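# Balance a bar level on the stand's ridge

## Task

Place the bar across the ridge at the top of the stand so that it sits very level there on its own and remains that way; if the robot still has to hold it in place at the end, the goal is not met.

## Robot and tools

Robot: two arms, left_arm and right_arm, each a six-joint arm carrying a two-finger gripper. In the shared scene frame the origin lies on the table top between the arms, +z points up, +x points out over the table, and left_arm sits on the +y side. The names left and right do not correspond to sides of any camera image. Bases: left_arm at (+0.055, +0.424, 0) m, right_arm at (-0.058, -0.313, 0) m, both almost unrotated.

Gripper frame: the fingers point along the gripper's +z and close along its y. end_effector_position is the spot between the pads when closed; fingertips extend about 33 mm past it when closed and 9 mm when fully open. Closing pushes the tips roughly 24 mm further out, so leave clearance above surfaces.

Row layout (used by both motion tools): a single flat list of 20 numbers covering both arms, always all 20 even if only one arm should move. Numbers 1-10 are left_arm: x, y, z (metres, scene frame, an absolute target for the gripper point, not an offset), qw, qx, qy, qz (absolute target orientation in the scene frame, w first), then gripper position, force_limit, speed. Numbers 11-20 are the same ten for right_arm. The three gripper numbers each range from -1 to 1. position: +1 fully open (140 mm), about -0.8 pads touching, -1 closes until blocked. force_limit: about 14 N at -1, 60 N at 0, 107 N at +1. speed: about 30 mm/s at -1, 140 at 0, 250 at +1. To hold an arm still, resend its exact last-reported position and quaternion plus its current three gripper numbers; note that 0 is a real command, not a placeholder. Reuse the same target quaternion from call to call rather than the drifted one in the result.

execute_actions: argument actions, a list holding zero or one item, plus optional pictures (boolean). An empty list only reports state. {"rows": [[20 numbers], ...], "steps": n} runs n control steps (1 to 15, each 1/30 s, default 15), one row per step, the final row repeated if rows run out. {"steps": n} with no rows waits up to 300 steps, counted from the previous result, so reply time is included. Per step the commanded pose is clipped to within 70 mm and 16 degrees of the measured pose, so a distant target needs several calls; check the returned pose each time. A target more than 0.6 m from the last reported position along any gripper axis is refused and nothing is sent.

move: argument target (one 20-number row as above) and optional speed in m/s (0.002 to 0.5, default 0.25; turning up to twice that in rad/s). Both grippers follow straight paths to their absolute targets, finishing together, lasting 0.5 to 10 s and cut off at 10 s. Paths ignore obstacles and the other arm, and grippers may lag, wander or overshoot speed, most when the arm is nearly straight. Gripper numbers are applied at the start. The result adds a move: line with the ending (done, off_target, moving, held, fault), limits that acted (paced = pose clipped; held = some steps blocked, after which the arm may speed up), and each gripper's distance from its target.

wait: argument seconds (0 to 10); nothing new is sent. zoom_image: camera (cam_high, cam_low, cam_left_wrist, cam_right_wrist) and region [x0, y0, x1, y1] in pixels, at most 504 by 504; cam_high and cam_low are 672x504, wrist cameras 504x504. show_instructions shows the reference images; read_manual returns licence text; finished_scene takes the scene number (1 or 2), ends it irreversibly and grades it.

Result lines: the state line gives each gripper's position and quaternion (printed positions can be off, more so at long reach). object_status: 0 moving, 1 stopped while opening, 2 stopped while closing (a grip, what you want after sending -1), 3 reached target or pads met. position_measured is in counts: 3 fully open, 230 pads together. HELD marks steps where your row was not sent; pose unreachable means the clearance check altered or blocked the named arm. Hand target shows where the controller is currently driving each gripper. MOTOR HOT warns of heating; OVER-TEMPERATURE FAULT means brakes were applied.

Cautions: arms are stiff, so aiming even slightly past contact with something firm, or hitting fast, can trigger a fault (joint load limit, or 150 N external force), stopping that arm for 10 s. Keep the arms from striking or pressing on each other. Do not drop, knock or push anything off the table; that fails the task. Loose objects may get brief outside nudges. Before finishing, open the gripper, withdraw, and confirm the bar stays level on the ridge unaided. Joint limits in rad: waist ±3.491, shoulder ±3.140, elbow -1.187 to 4.328, forearm roll ±3.316, wrist pitch ±3.140, wrist roll ±3.927.

Each tool is called after "Emit:" as name([rows], argument=value, ...), one row to a line, values as JSON.

Reference images:

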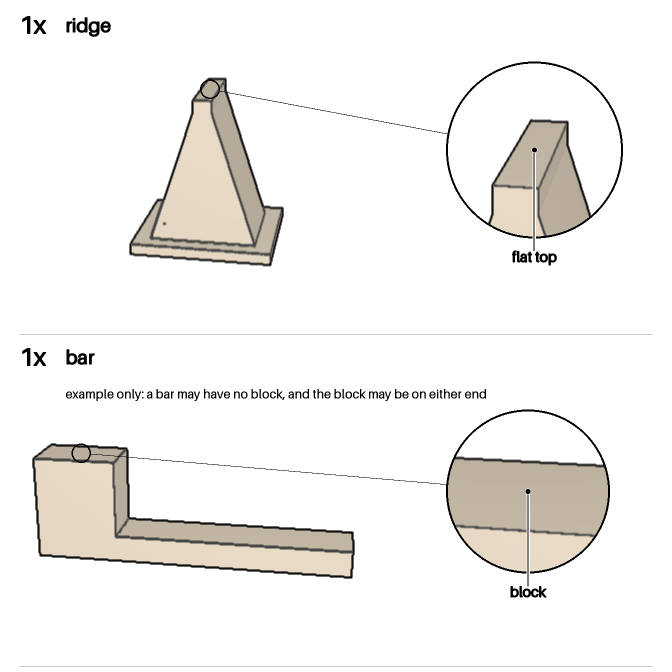

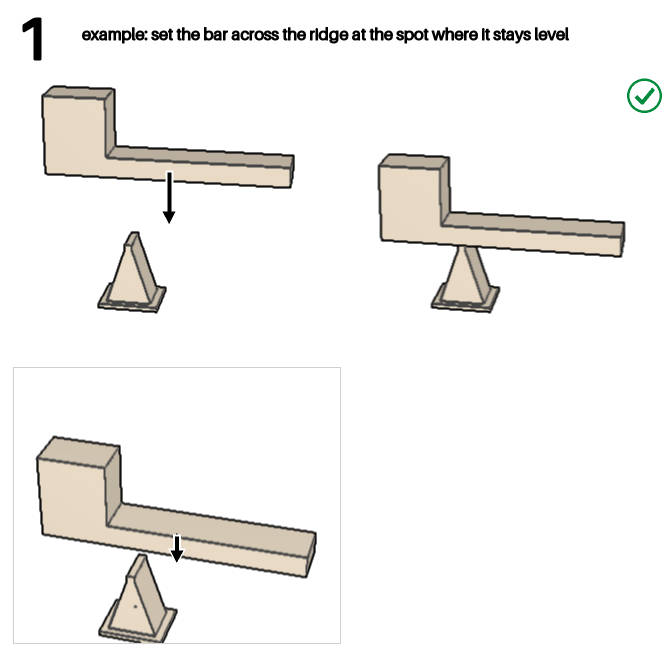

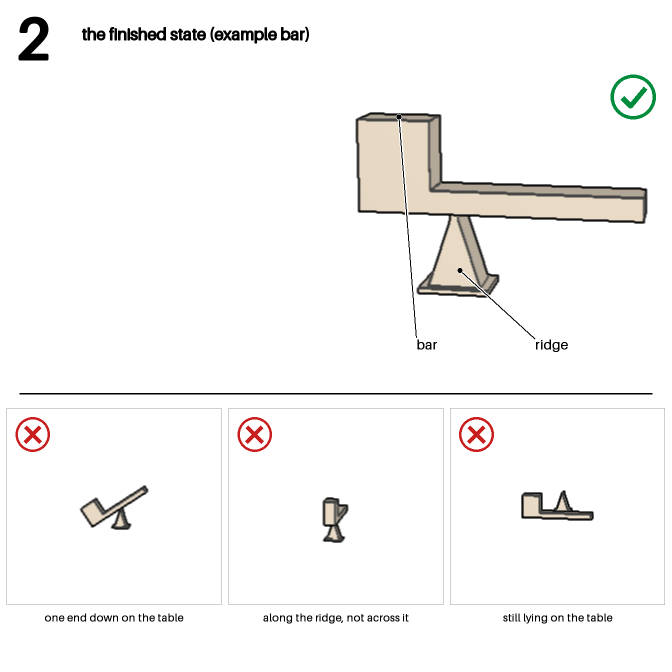

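## Session

Emit:
execute_actions(actions=[])

Scene clock: 0.00 s of 4100.00 s.
left_arm: end_effector_position=(+0.5771, -0.2059, +0.2707) position_measured=3 object_status=3 end_effector_quat_wxyz=(-0.031, +0.883, -0.037, +0.467) | right_arm: end_effector_position=(+0.2704, -0.6691, +0.2370) position_measured=3 object_status=3 end_effector_quat_wxyz=(-0.090, -0.488, +0.868, +0.009)
Joint positions: left_arm=[-1.117  0.602  0.716 -0.898 -1.282  2.681] | right_arm=[-0.465  0.153  0.106  0.137 -1.642 -0.094]
Joint velocities: left_arm=[-0.    -0.    -0.     0.001  0.     0.001] | right_arm=[ 0.002 -0.     0.     0.    -0.     0.   ]
Hand target (left_arm): +0.577, -0.206, +0.271; -0.031, +0.883, -0.037, +0.467
Hand target (right_arm): +0.270, -0.669, +0.237; -0.090, -0.488, +0.868, +0.009

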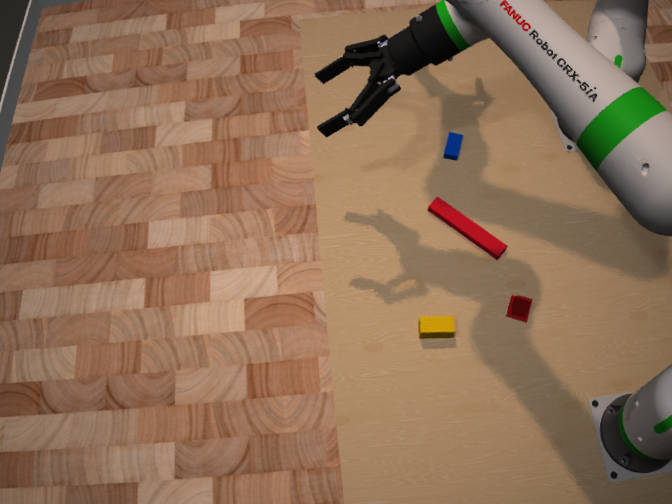

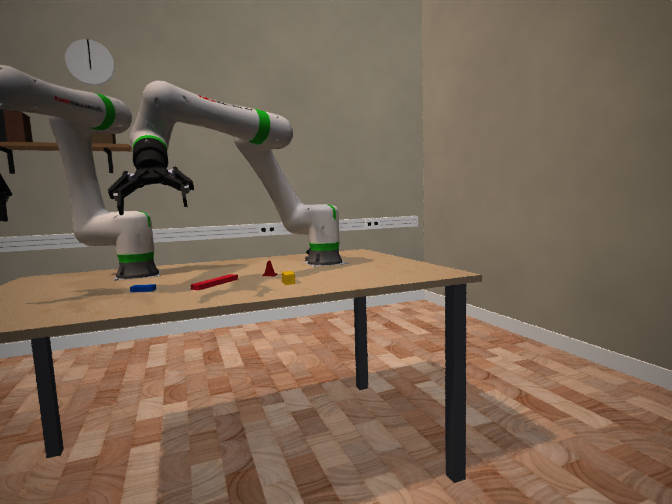

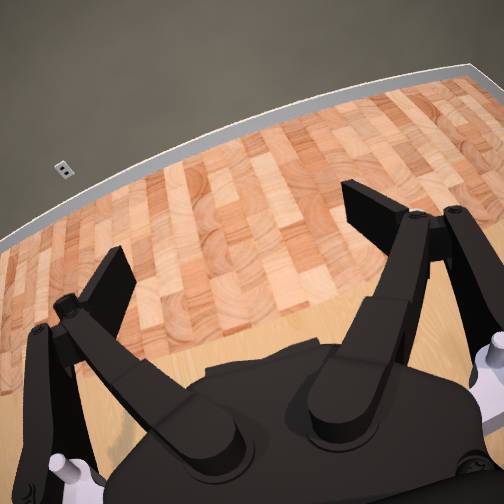

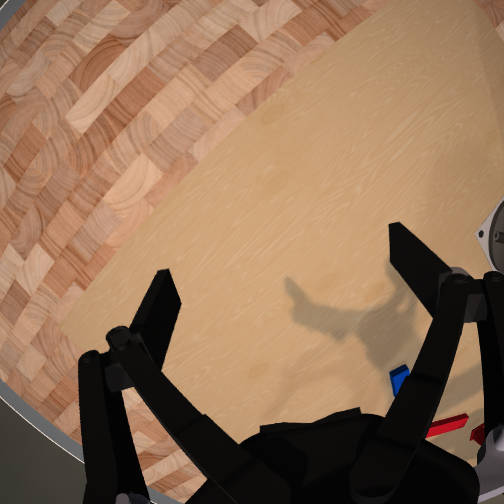

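Emit:
zoom_image(camera="cam_high", region=[400,170,600,350])

Emit:
move(target=[0.25,0.05,0.25,0,1,0,0,1,0,0,0.2704,-0.6691,0.237,-0.09,-0.488,0.868,0.009,1,0,0], speed=0.4)

Region (400, 170, 600, 350) of cam_high's 672x504 image, scaled by 2.520, with more detail than that image has; it fills the top 454 rows of this view, and the rest is white.

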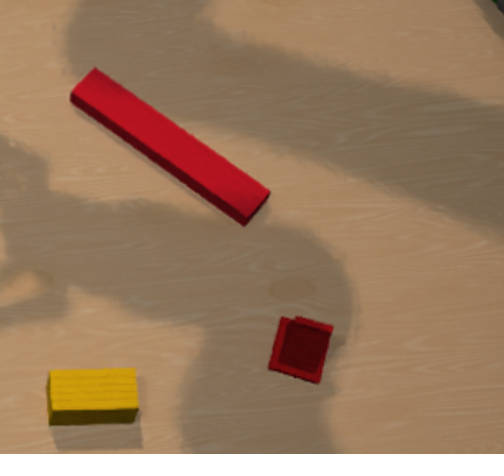

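Scene clock: 5.13 s of 4100.00 s.
left_arm: end_effector_position=(+0.2502, +0.0504, +0.2486) position_measured=3 object_status=3 end_effector_quat_wxyz=(-0.001, +1.000, -0.001, -0.000) | right_arm: end_effector_position=(+0.2704, -0.6691, +0.2370) position_measured=3 object_status=3 end_effector_quat_wxyz=(-0.090, -0.488, +0.868, +0.009)
Joint positions: left_arm=[-0.785 -0.071 -0.045 -0.001 -1.598  2.346] | right_arm=[-0.464  0.152  0.105  0.138 -1.641 -0.093]
Joint velocities: left_arm=[ 0.002 -0.002 -0.003  0.001 -0.    -0.002] | right_arm=[ 0.001 -0.    -0.    -0.    -0.     0.001]
Hand target (left_arm): +0.250, +0.050, +0.249; -0.001, +1.000, -0.001, -0.000
Hand target (right_arm): +0.270, -0.669, +0.237; -0.090, -0.488, +0.868, +0.009
Off the commanded pose (left_arm): 0.001 m, 0 deg.
Off the commanded pose (right_arm): 0.000 m, 0 deg.
After step 90, 0.37 s passed at rest.
move: done

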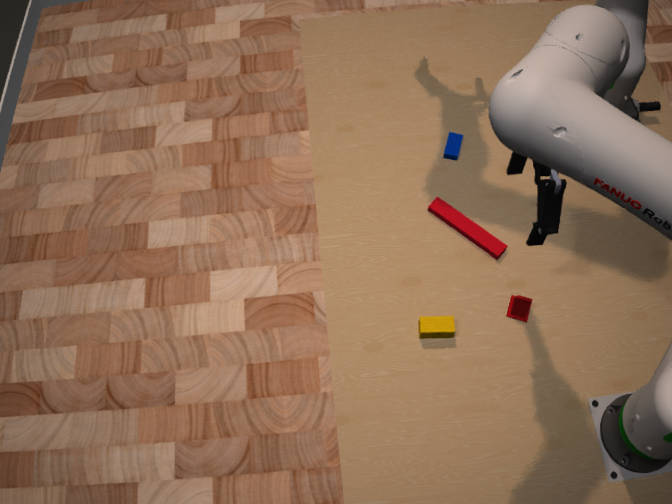

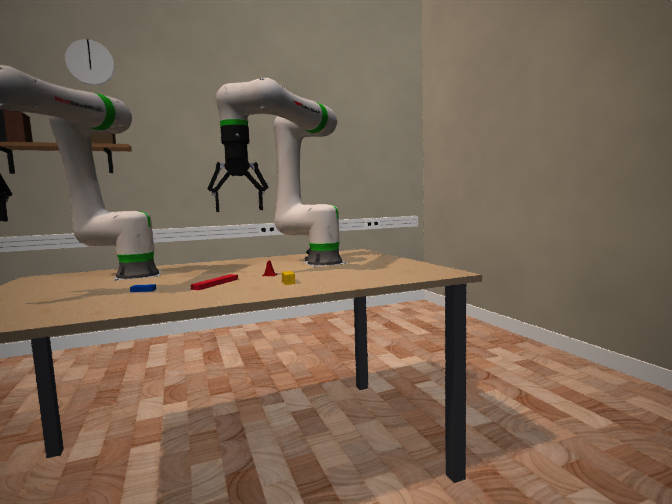

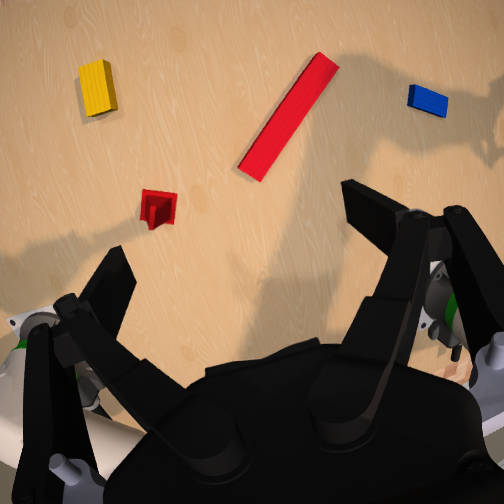

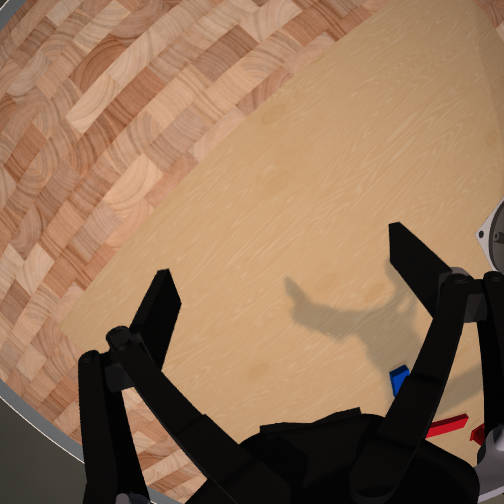

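Emit:
move(target=[0.29,-0.04,0.09,0,0.917,-0.399,0,1,0,0,0.2704,-0.6691,0.237,-0.09,-0.488,0.868,0.009,1,0,0])

Scene clock: 15.47 s of 4100.00 s.
left_arm: end_effector_position=(+0.2901, -0.0404, +0.0903) position_measured=3 object_status=3 end_effector_quat_wxyz=(+0.000, +0.917, -0.399, +0.000) | right_arm: end_effector_position=(+0.2704, -0.6691, +0.2370) position_measured=3 object_status=3 end_effector_quat_wxyz=(-0.090, -0.488, +0.868, +0.009)
Joint positions: left_arm=[-0.858  0.236 -0.088  0.    -1.247  1.599] | right_arm=[-0.464  0.152  0.105  0.138 -1.641 -0.093]
Joint velocities: left_arm=[-0.     0.     0.     0.     0.001 -0.002] | right_arm=[-0.001  0.     0.    -0.    -0.     0.   ]
Hand target (left_arm): +0.290, -0.040, +0.090; +0.000, +0.917, -0.399, +0.000
Hand target (right_arm): +0.270, -0.669, +0.237; -0.090, -0.488, +0.868, +0.009
Off the commanded pose (left_arm): 0.001 m, 0 deg.
Off the commanded pose (right_arm): 0.000 m, 0 deg.
After step 90, 5.27 s passed at rest.
move: done

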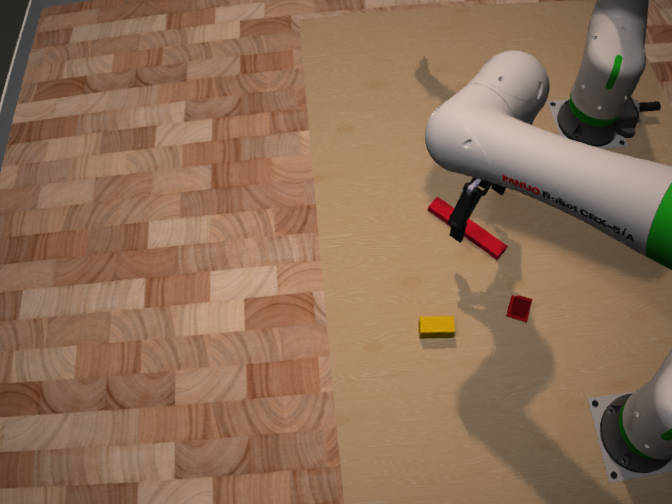

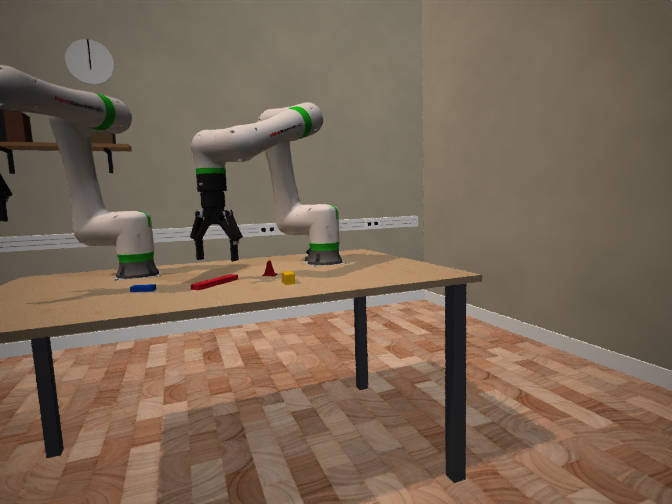

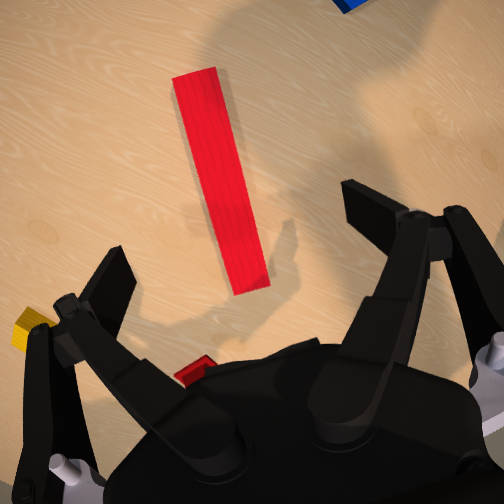

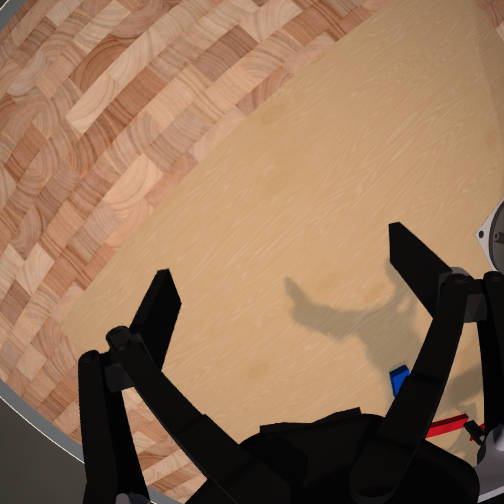

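Emit:
move(target=[0.29,-0.04,0.038,0,0.917,-0.399,0,0.2,0,0,0.2704,-0.6691,0.237,-0.09,-0.488,0.868,0.009,1,0,0], speed=0.1)

Emit:
zoom_image(camera="cam_low", region=[170,220,310,310])

Scene clock: 19.03 s of 4100.00 s.
left_arm: end_effector_position=(+0.2901, -0.0401, +0.0381) position_measured=104 object_status=3 end_effector_quat_wxyz=(+0.000, +0.917, -0.399, -0.000) | right_arm: end_effector_position=(+0.2704, -0.6691, +0.2370) position_measured=3 object_status=3 end_effector_quat_wxyz=(-0.090, -0.488, +0.868, +0.009)
Joint positions: left_arm=[-0.858  0.283 -0.159  0.    -1.128  1.599] | right_arm=[-0.464  0.152  0.105  0.138 -1.641 -0.093]
Joint velocities: left_arm=[-0.     0.002 -0.001  0.     0.002  0.001] | right_arm=[ 0.001  0.001 -0.     0.     0.     0.002]
Hand target (left_arm): +0.290, -0.040, +0.038; +0.000, +0.917, -0.399, -0.000
Hand target (right_arm): +0.270, -0.669, +0.237; -0.090, -0.488, +0.868, +0.009
Off the commanded pose (left_arm): 0.000 m, 0 deg.
Off the commanded pose (right_arm): 0.000 m, 0 deg.
move: done

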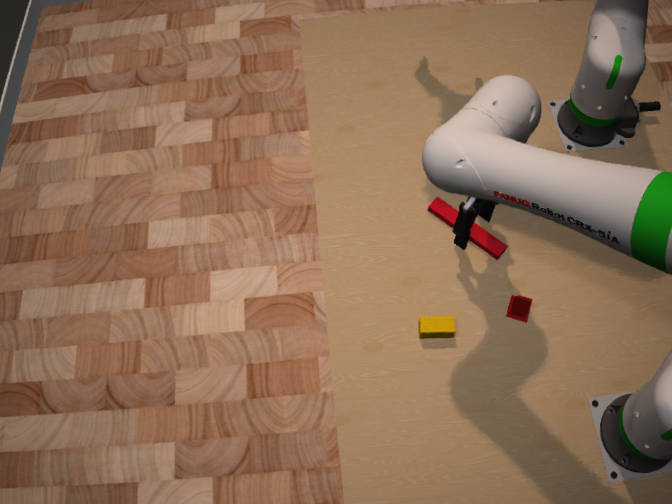

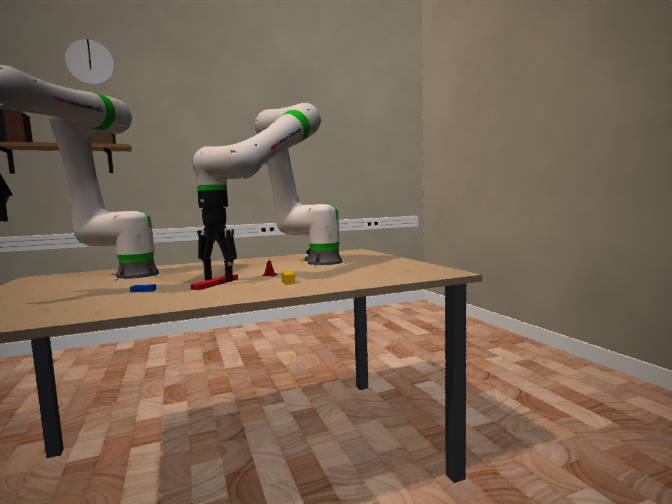

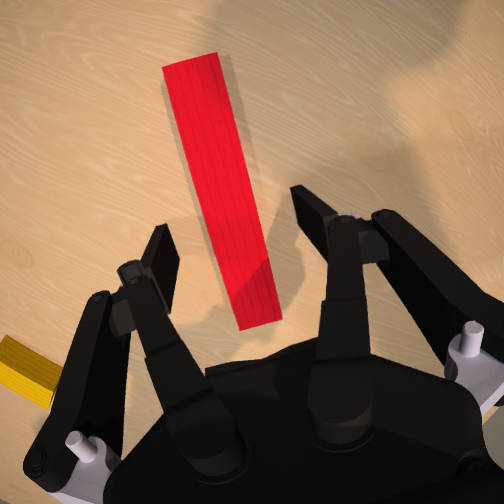

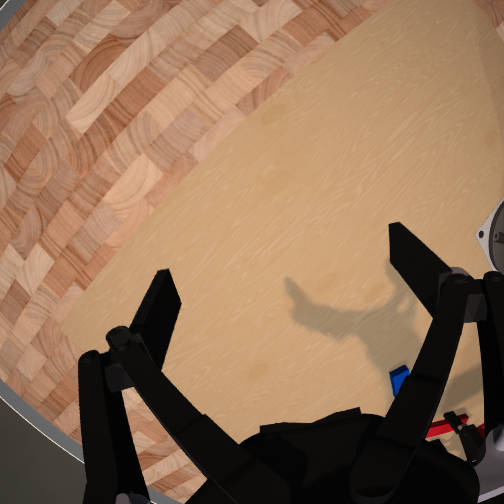

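Region (170, 220, 310, 310) of cam_low's 672x504 image, scaled by 3.600, with more detail than that image has; it fills the top 324 rows of this view, and the rest is white.

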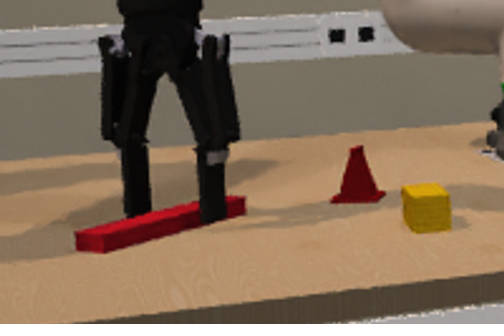

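Emit:
move(target=[0.29,-0.04,0.037,0,0.917,-0.399,0,-1,0,0,0.2704,-0.6691,0.237,-0.09,-0.488,0.868,0.009,1,0,0])

Emit:
move(target=[0.29,-0.04,0.14,0,0.917,-0.399,0,-1,0,0,0.2704,-0.6691,0.237,-0.09,-0.488,0.868,0.009,1,0,0], speed=0.15)

Emit:
move(target=[0.26,0.13,0.14,0,0.574,-0.819,0,-1,0,0,0.2704,-0.6691,0.237,-0.09,-0.488,0.868,0.009,1,0,0])

Scene clock: 24.67 s of 4100.00 s.
left_arm: end_effector_position=(+0.2900, -0.0400, +0.0371) position_measured=185 object_status=2 end_effector_quat_wxyz=(+0.000, +0.917, -0.399, +0.000) | right_arm: end_effector_position=(+0.2704, -0.6691, +0.2370) position_measured=3 object_status=3 end_effector_quat_wxyz=(-0.090, -0.488, +0.868, +0.009)
Joint positions: left_arm=[-0.858  0.284 -0.161  0.    -1.126  1.599] | right_arm=[-0.464  0.152  0.105  0.138 -1.641 -0.093]
Joint velocities: left_arm=[ 0.     0.001 -0.     0.     0.     0.   ] | right_arm=[ 0.001 -0.    -0.    -0.    -0.001  0.001]
Hand target (left_arm): +0.290, -0.040, +0.037; +0.000, +0.917, -0.399, -0.000
Hand target (right_arm): +0.270, -0.669, +0.237; -0.090, -0.488, +0.868, +0.009
Off the commanded pose (left_arm): 0.000 m, 0 deg.
Off the commanded pose (right_arm): 0.000 m, 0 deg.
After step 90, 1.93 s passed at rest.
move: done

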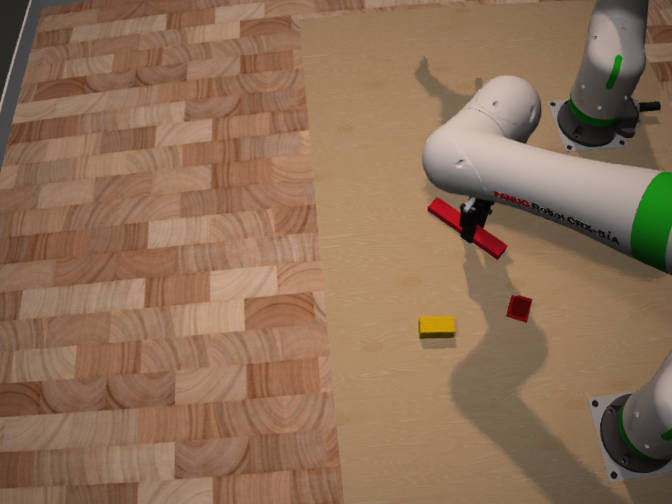

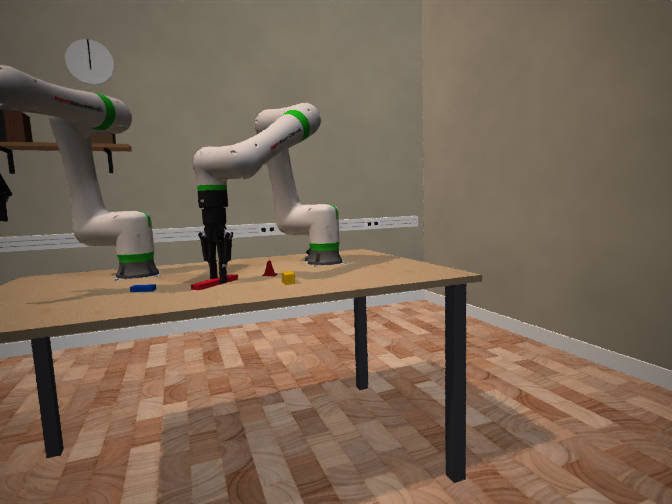

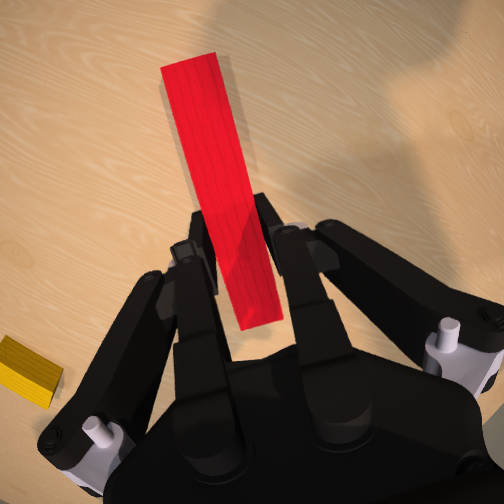

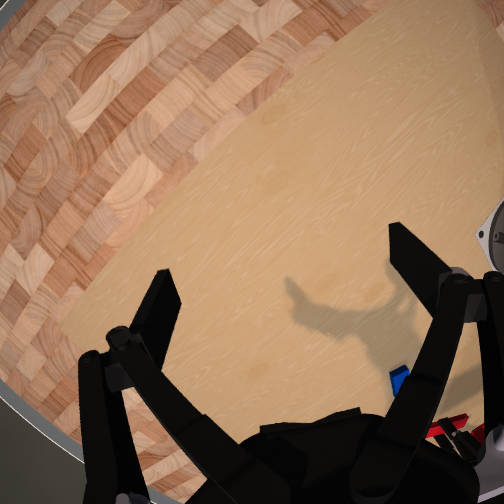

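Scene clock: 25.77 s of 4100.00 s.
left_arm: end_effector_position=(+0.2898, -0.0398, +0.1400) position_measured=185 object_status=2 end_effector_quat_wxyz=(+0.000, +0.917, -0.399, -0.000) | right_arm: end_effector_position=(+0.2704, -0.6691, +0.2370) position_measured=3 object_status=3 end_effector_quat_wxyz=(-0.090, -0.488, +0.868, +0.009)
Joint positions: left_arm=[-0.858  0.202 -0.009  0.    -1.36   1.6  ] | right_arm=[-0.464  0.152  0.105  0.138 -1.641 -0.093]
Joint velocities: left_arm=[ 0.    -0.001  0.001  0.    -0.002  0.   ] | right_arm=[ 0.     0.    -0.    -0.     0.001  0.002]
Hand target (left_arm): +0.290, -0.040, +0.140; -0.000, +0.917, -0.399, +0.000
Hand target (right_arm): +0.270, -0.669, +0.237; -0.090, -0.488, +0.868, +0.009
Off the commanded pose (left_arm): 0.000 m, 0 deg.
Off the commanded pose (right_arm): 0.000 m, 0 deg.
move: done

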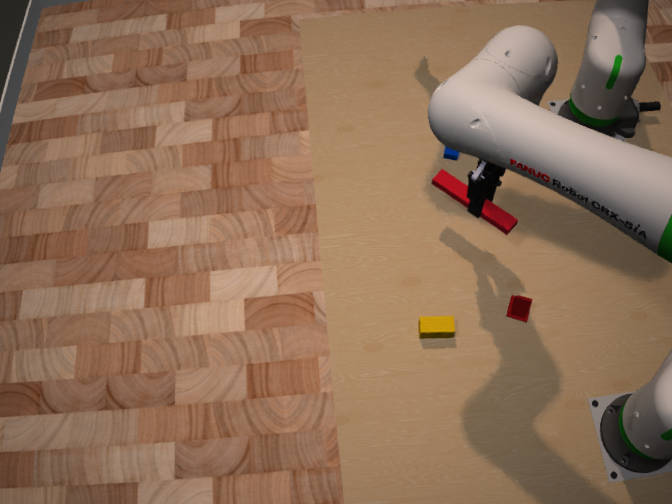

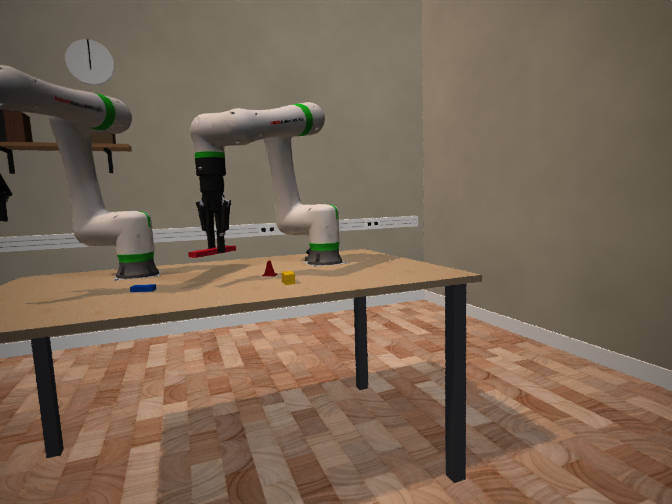

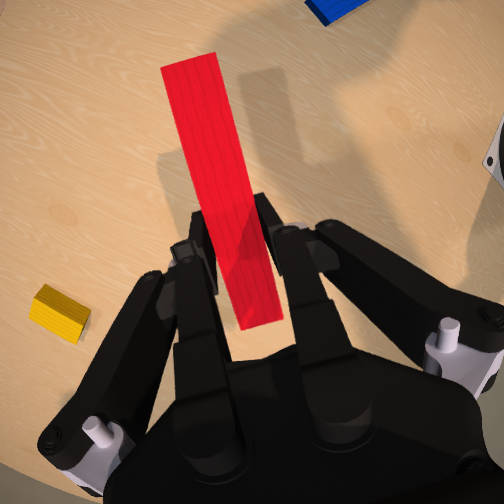

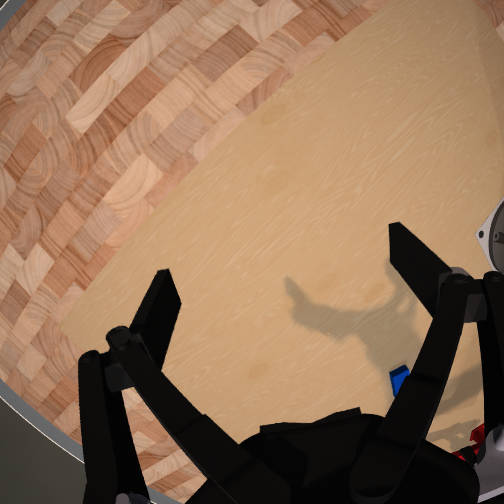

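Scene clock: 28.37 s of 4100.00 s.
left_arm: end_effector_position=(+0.2601, +0.1301, +0.1395) position_measured=185 object_status=2 end_effector_quat_wxyz=(+0.000, -0.574, +0.819, +0.000) | right_arm: end_effector_position=(+0.2704, -0.6691, +0.2370) position_measured=3 object_status=3 end_effector_quat_wxyz=(-0.090, -0.488, +0.868, +0.009)
Joint positions: left_arm=[-0.599 -0.214 -0.424 -0.001 -1.362  0.243] | right_arm=[-0.464  0.152  0.105  0.138 -1.641 -0.093]
Joint velocities: left_arm=[ 0.003 -0.    -0.002  0.003  0.001 -0.007] | right_arm=[-0.001  0.001  0.     0.001  0.001  0.   ]
Hand target (left_arm): +0.260, +0.130, +0.140; +0.000, -0.574, +0.819, +0.000
Hand target (right_arm): +0.270, -0.669, +0.237; -0.090, -0.488, +0.868, +0.009
Off the commanded pose (left_arm): 0.000 m, 0 deg.
Off the commanded pose (right_arm): 0.000 m, 0 deg.
move: done

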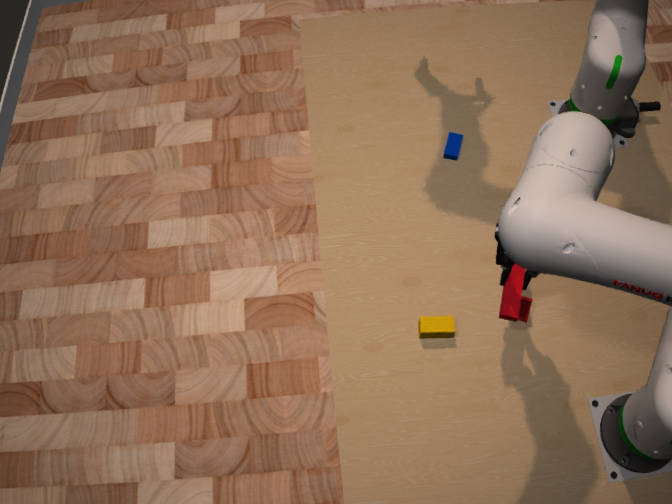

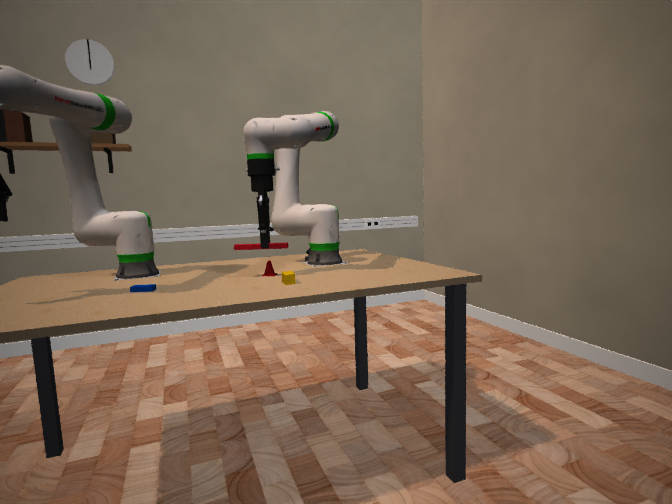

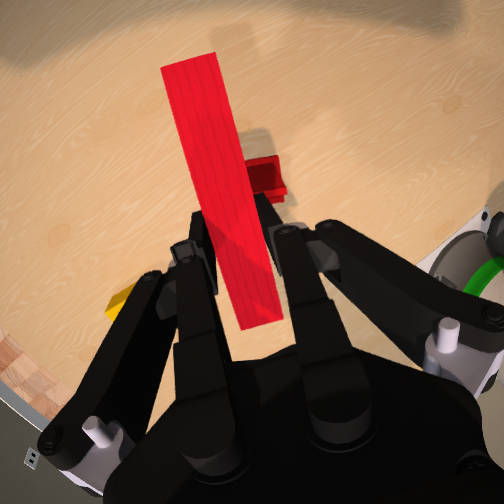

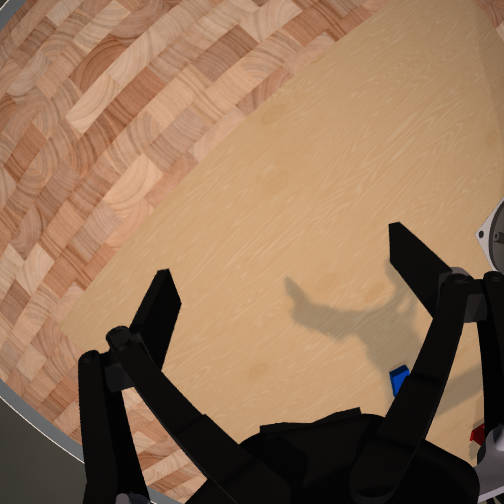

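Emit:
move(target=[0.237,0.1385,0.11,0,0.574,-0.819,0,-1,0,0,0.2704,-0.6691,0.237,-0.09,-0.488,0.868,0.009,1,0,0], speed=0.06)

Emit:
zoom_image(camera="cam_low", region=[225,230,305,290])

Scene clock: 32.97 s of 4100.00 s.
left_arm: end_effector_position=(+0.2371, +0.1385, +0.1100) position_measured=185 object_status=2 end_effector_quat_wxyz=(-0.000, -0.574, +0.819, -0.000) | right_arm: end_effector_position=(+0.2704, -0.6691, +0.2370) position_measured=3 object_status=3 end_effector_quat_wxyz=(-0.090, -0.488, +0.868, +0.009)
Joint positions: left_arm=[-0.617 -0.252 -0.524  0.    -1.299  0.26 ] | right_arm=[-0.464  0.152  0.105  0.138 -1.641 -0.093]
Joint velocities: left_arm=[-0.    -0.001 -0.002 -0.     0.002  0.001] | right_arm=[ 0.    -0.    -0.    -0.    -0.    -0.002]
Hand target (left_arm): +0.237, +0.138, +0.110; -0.000, -0.574, +0.819, -0.000
Hand target (right_arm): +0.270, -0.669, +0.237; -0.090, -0.488, +0.868, +0.009
Off the commanded pose (left_arm): 0.000 m, 0 deg.
Off the commanded pose (right_arm): 0.000 m, 0 deg.
After step 90, 0.67 s passed at rest.
move: done

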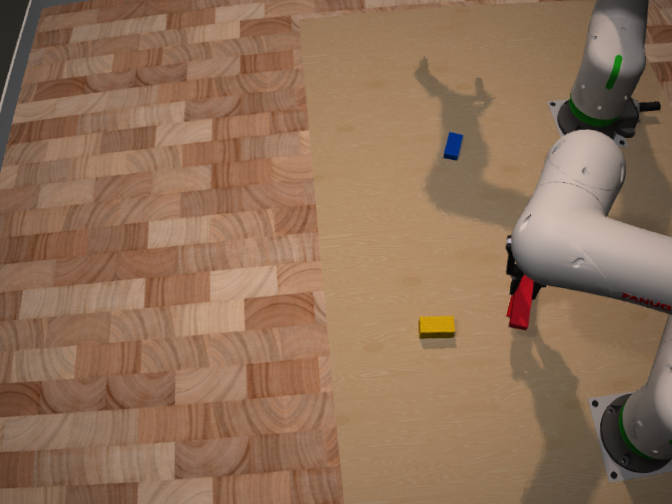

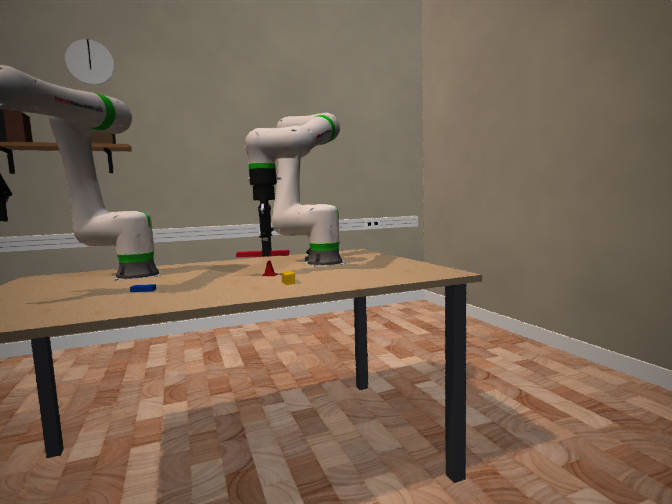

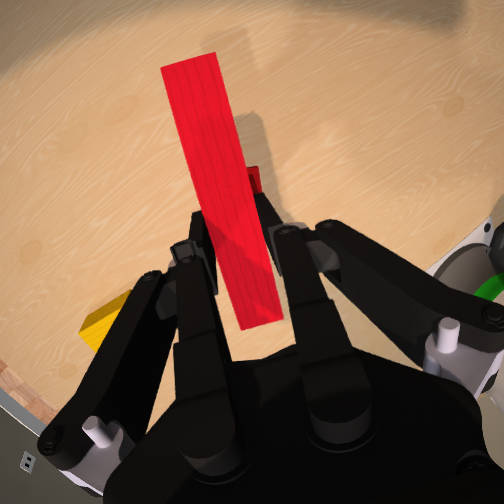

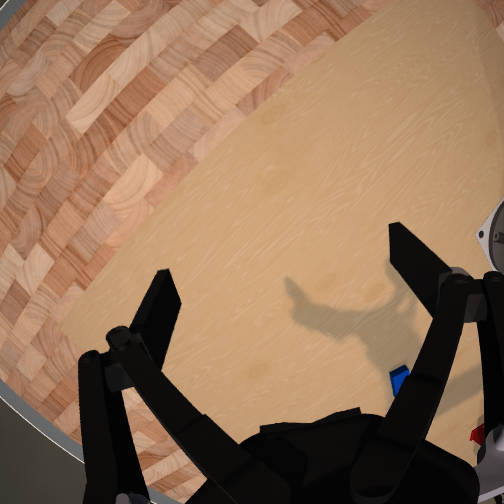

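Region (225, 230, 305, 290) of cam_low's 672x504 image, scaled by 6.300, with more detail than that image has; it fills the top 378 rows of this view, and the rest is white.

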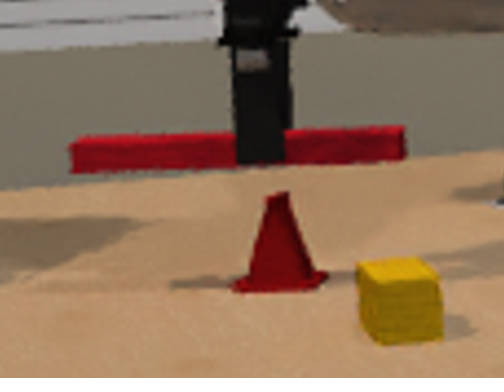

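Emit:
move(target=[0.239,0.161,0.101,0,0.574,-0.819,0,-1,0,0,0.2704,-0.6691,0.237,-0.09,-0.488,0.868,0.009,1,0,0], speed=0.04)

Emit:
zoom_image(camera="cam_low", region=[230,230,310,290])

Emit:
zoom_image(camera="cam_left_wrist", region=[150,100,310,260])

Scene clock: 38.90 s of 4100.00 s.
left_arm: end_effector_position=(+0.2390, +0.1610, +0.1009) position_measured=185 object_status=2 end_effector_quat_wxyz=(+0.000, -0.574, +0.819, +0.000) | right_arm: end_effector_position=(+0.2704, -0.6691, +0.2370) position_measured=3 object_status=3 end_effector_quat_wxyz=(-0.090, -0.488, +0.868, +0.009)
Joint positions: left_arm=[-0.551 -0.298 -0.579 -0.    -1.289  0.195] | right_arm=[-0.464  0.152  0.105  0.138 -1.641 -0.093]
Joint velocities: left_arm=[ 0.002 -0.001 -0.002  0.001  0.    -0.003] | right_arm=[ 0.     0.001 -0.     0.     0.    -0.001]
Hand target (left_arm): +0.239, +0.161, +0.101; +0.000, -0.574, +0.819, +0.000
Hand target (right_arm): +0.270, -0.669, +0.237; -0.090, -0.488, +0.868, +0.009
Off the commanded pose (left_arm): 0.000 m, 0 deg.
Off the commanded pose (right_arm): 0.000 m, 0 deg.
After step 90, 2.03 s passed at rest.
move: done

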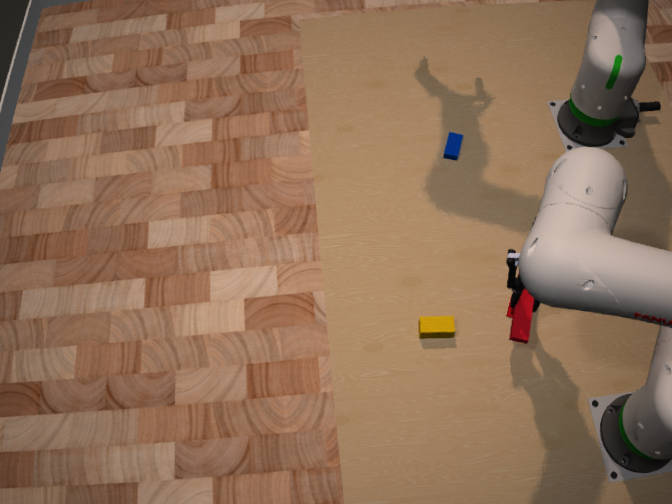

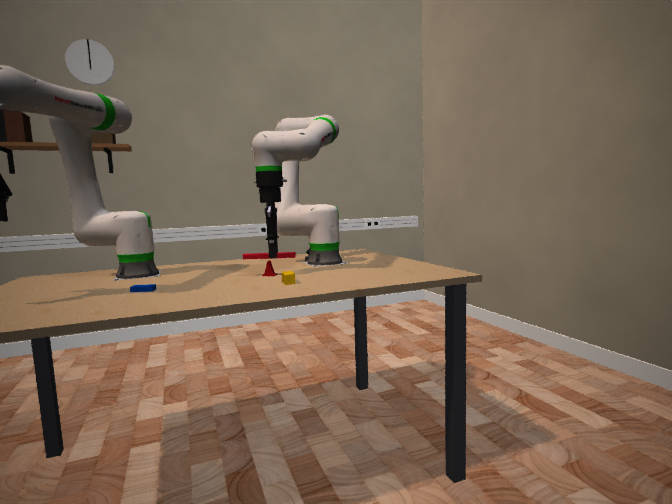

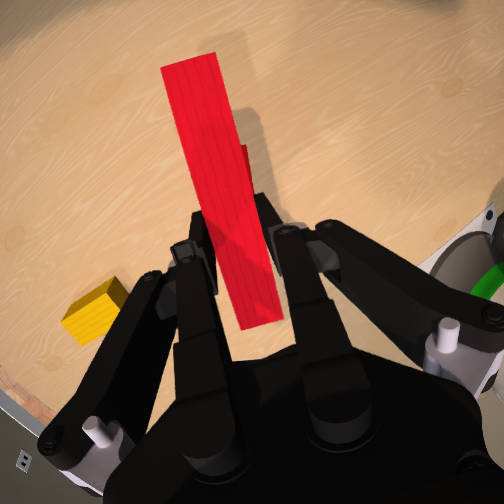

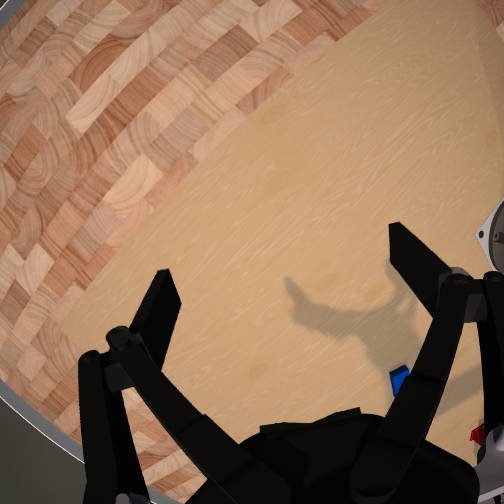

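Region (230, 230, 310, 290) of cam_low's 672x504 image, scaled by 6.300, with more detail than that image has; it fills the top 378 rows of this view, and the rest is white.

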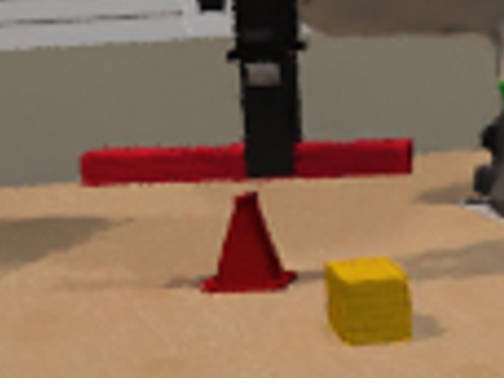

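Region (150, 100, 310, 260) of cam_left_wrist's 504x504 image, scaled by 3.150, with more detail than that image has.

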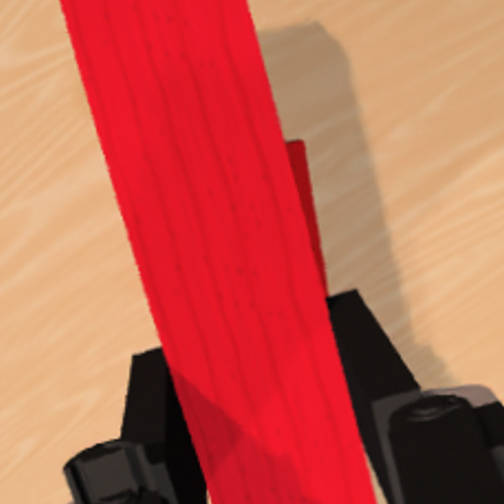

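Emit:
move(target=[0.238,0.1615,0.0955,0,0.574,-0.819,0,-1,0,0,0.2704,-0.6691,0.237,-0.09,-0.488,0.868,0.009,1,0,0], speed=0.01)

Emit:
zoom_image(camera="cam_low", region=[236,240,304,285])

Scene clock: 41.40 s of 4100.00 s.
left_arm: end_effector_position=(+0.2380, +0.1615, +0.0955) position_measured=185 object_status=2 end_effector_quat_wxyz=(-0.000, -0.574, +0.819, -0.000) | right_arm: end_effector_position=(+0.2704, -0.6691, +0.2370) position_measured=3 object_status=3 end_effector_quat_wxyz=(-0.090, -0.488, +0.868, +0.009)
Joint positions: left_arm=[-0.551 -0.296 -0.591  0.    -1.276  0.195] | right_arm=[-0.464  0.152  0.105  0.138 -1.641 -0.093]
Joint velocities: left_arm=[-0.    -0.    -0.001 -0.     0.002  0.001] | right_arm=[-0.001  0.     0.     0.001  0.001 -0.001]
Hand target (left_arm): +0.238, +0.161, +0.095; -0.000, -0.574, +0.819, -0.000
Hand target (right_arm): +0.270, -0.669, +0.237; -0.090, -0.488, +0.868, +0.009
Off the commanded pose (left_arm): 0.000 m, 0 deg.
Off the commanded pose (right_arm): 0.000 m, 0 deg.
move: done

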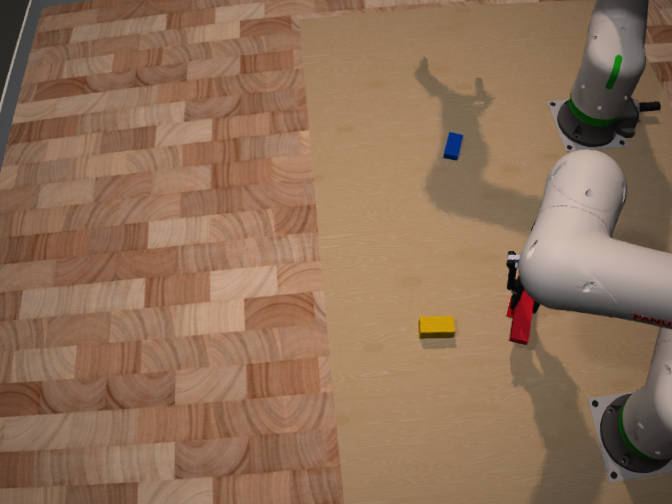

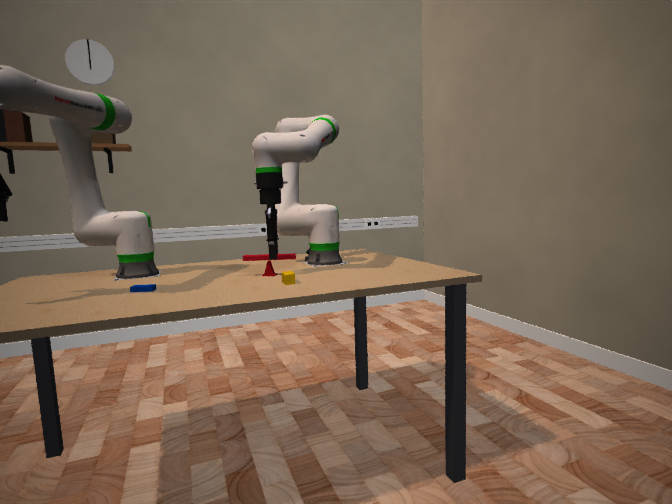

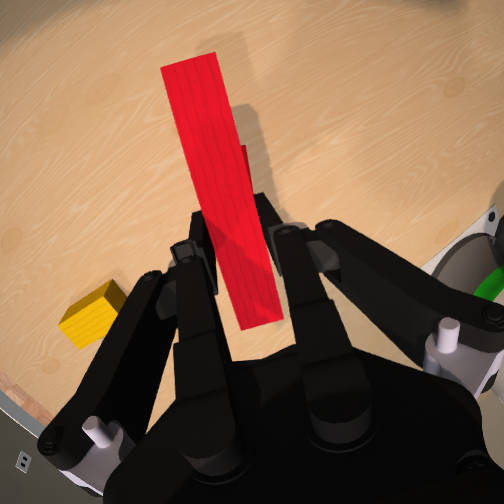

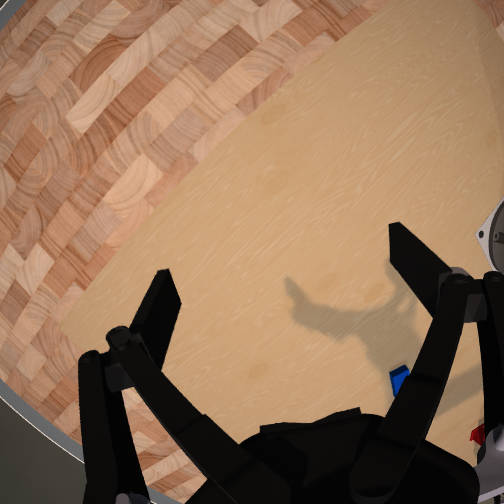

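Region (236, 240, 304, 285) of cam_low's 672x504 image, scaled by 7.412, with more detail than that image has; it fills the top 334 rows of this view, and the rest is white.

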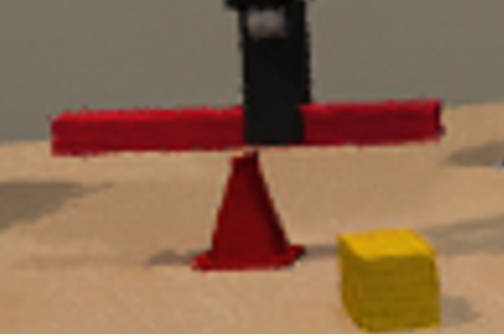

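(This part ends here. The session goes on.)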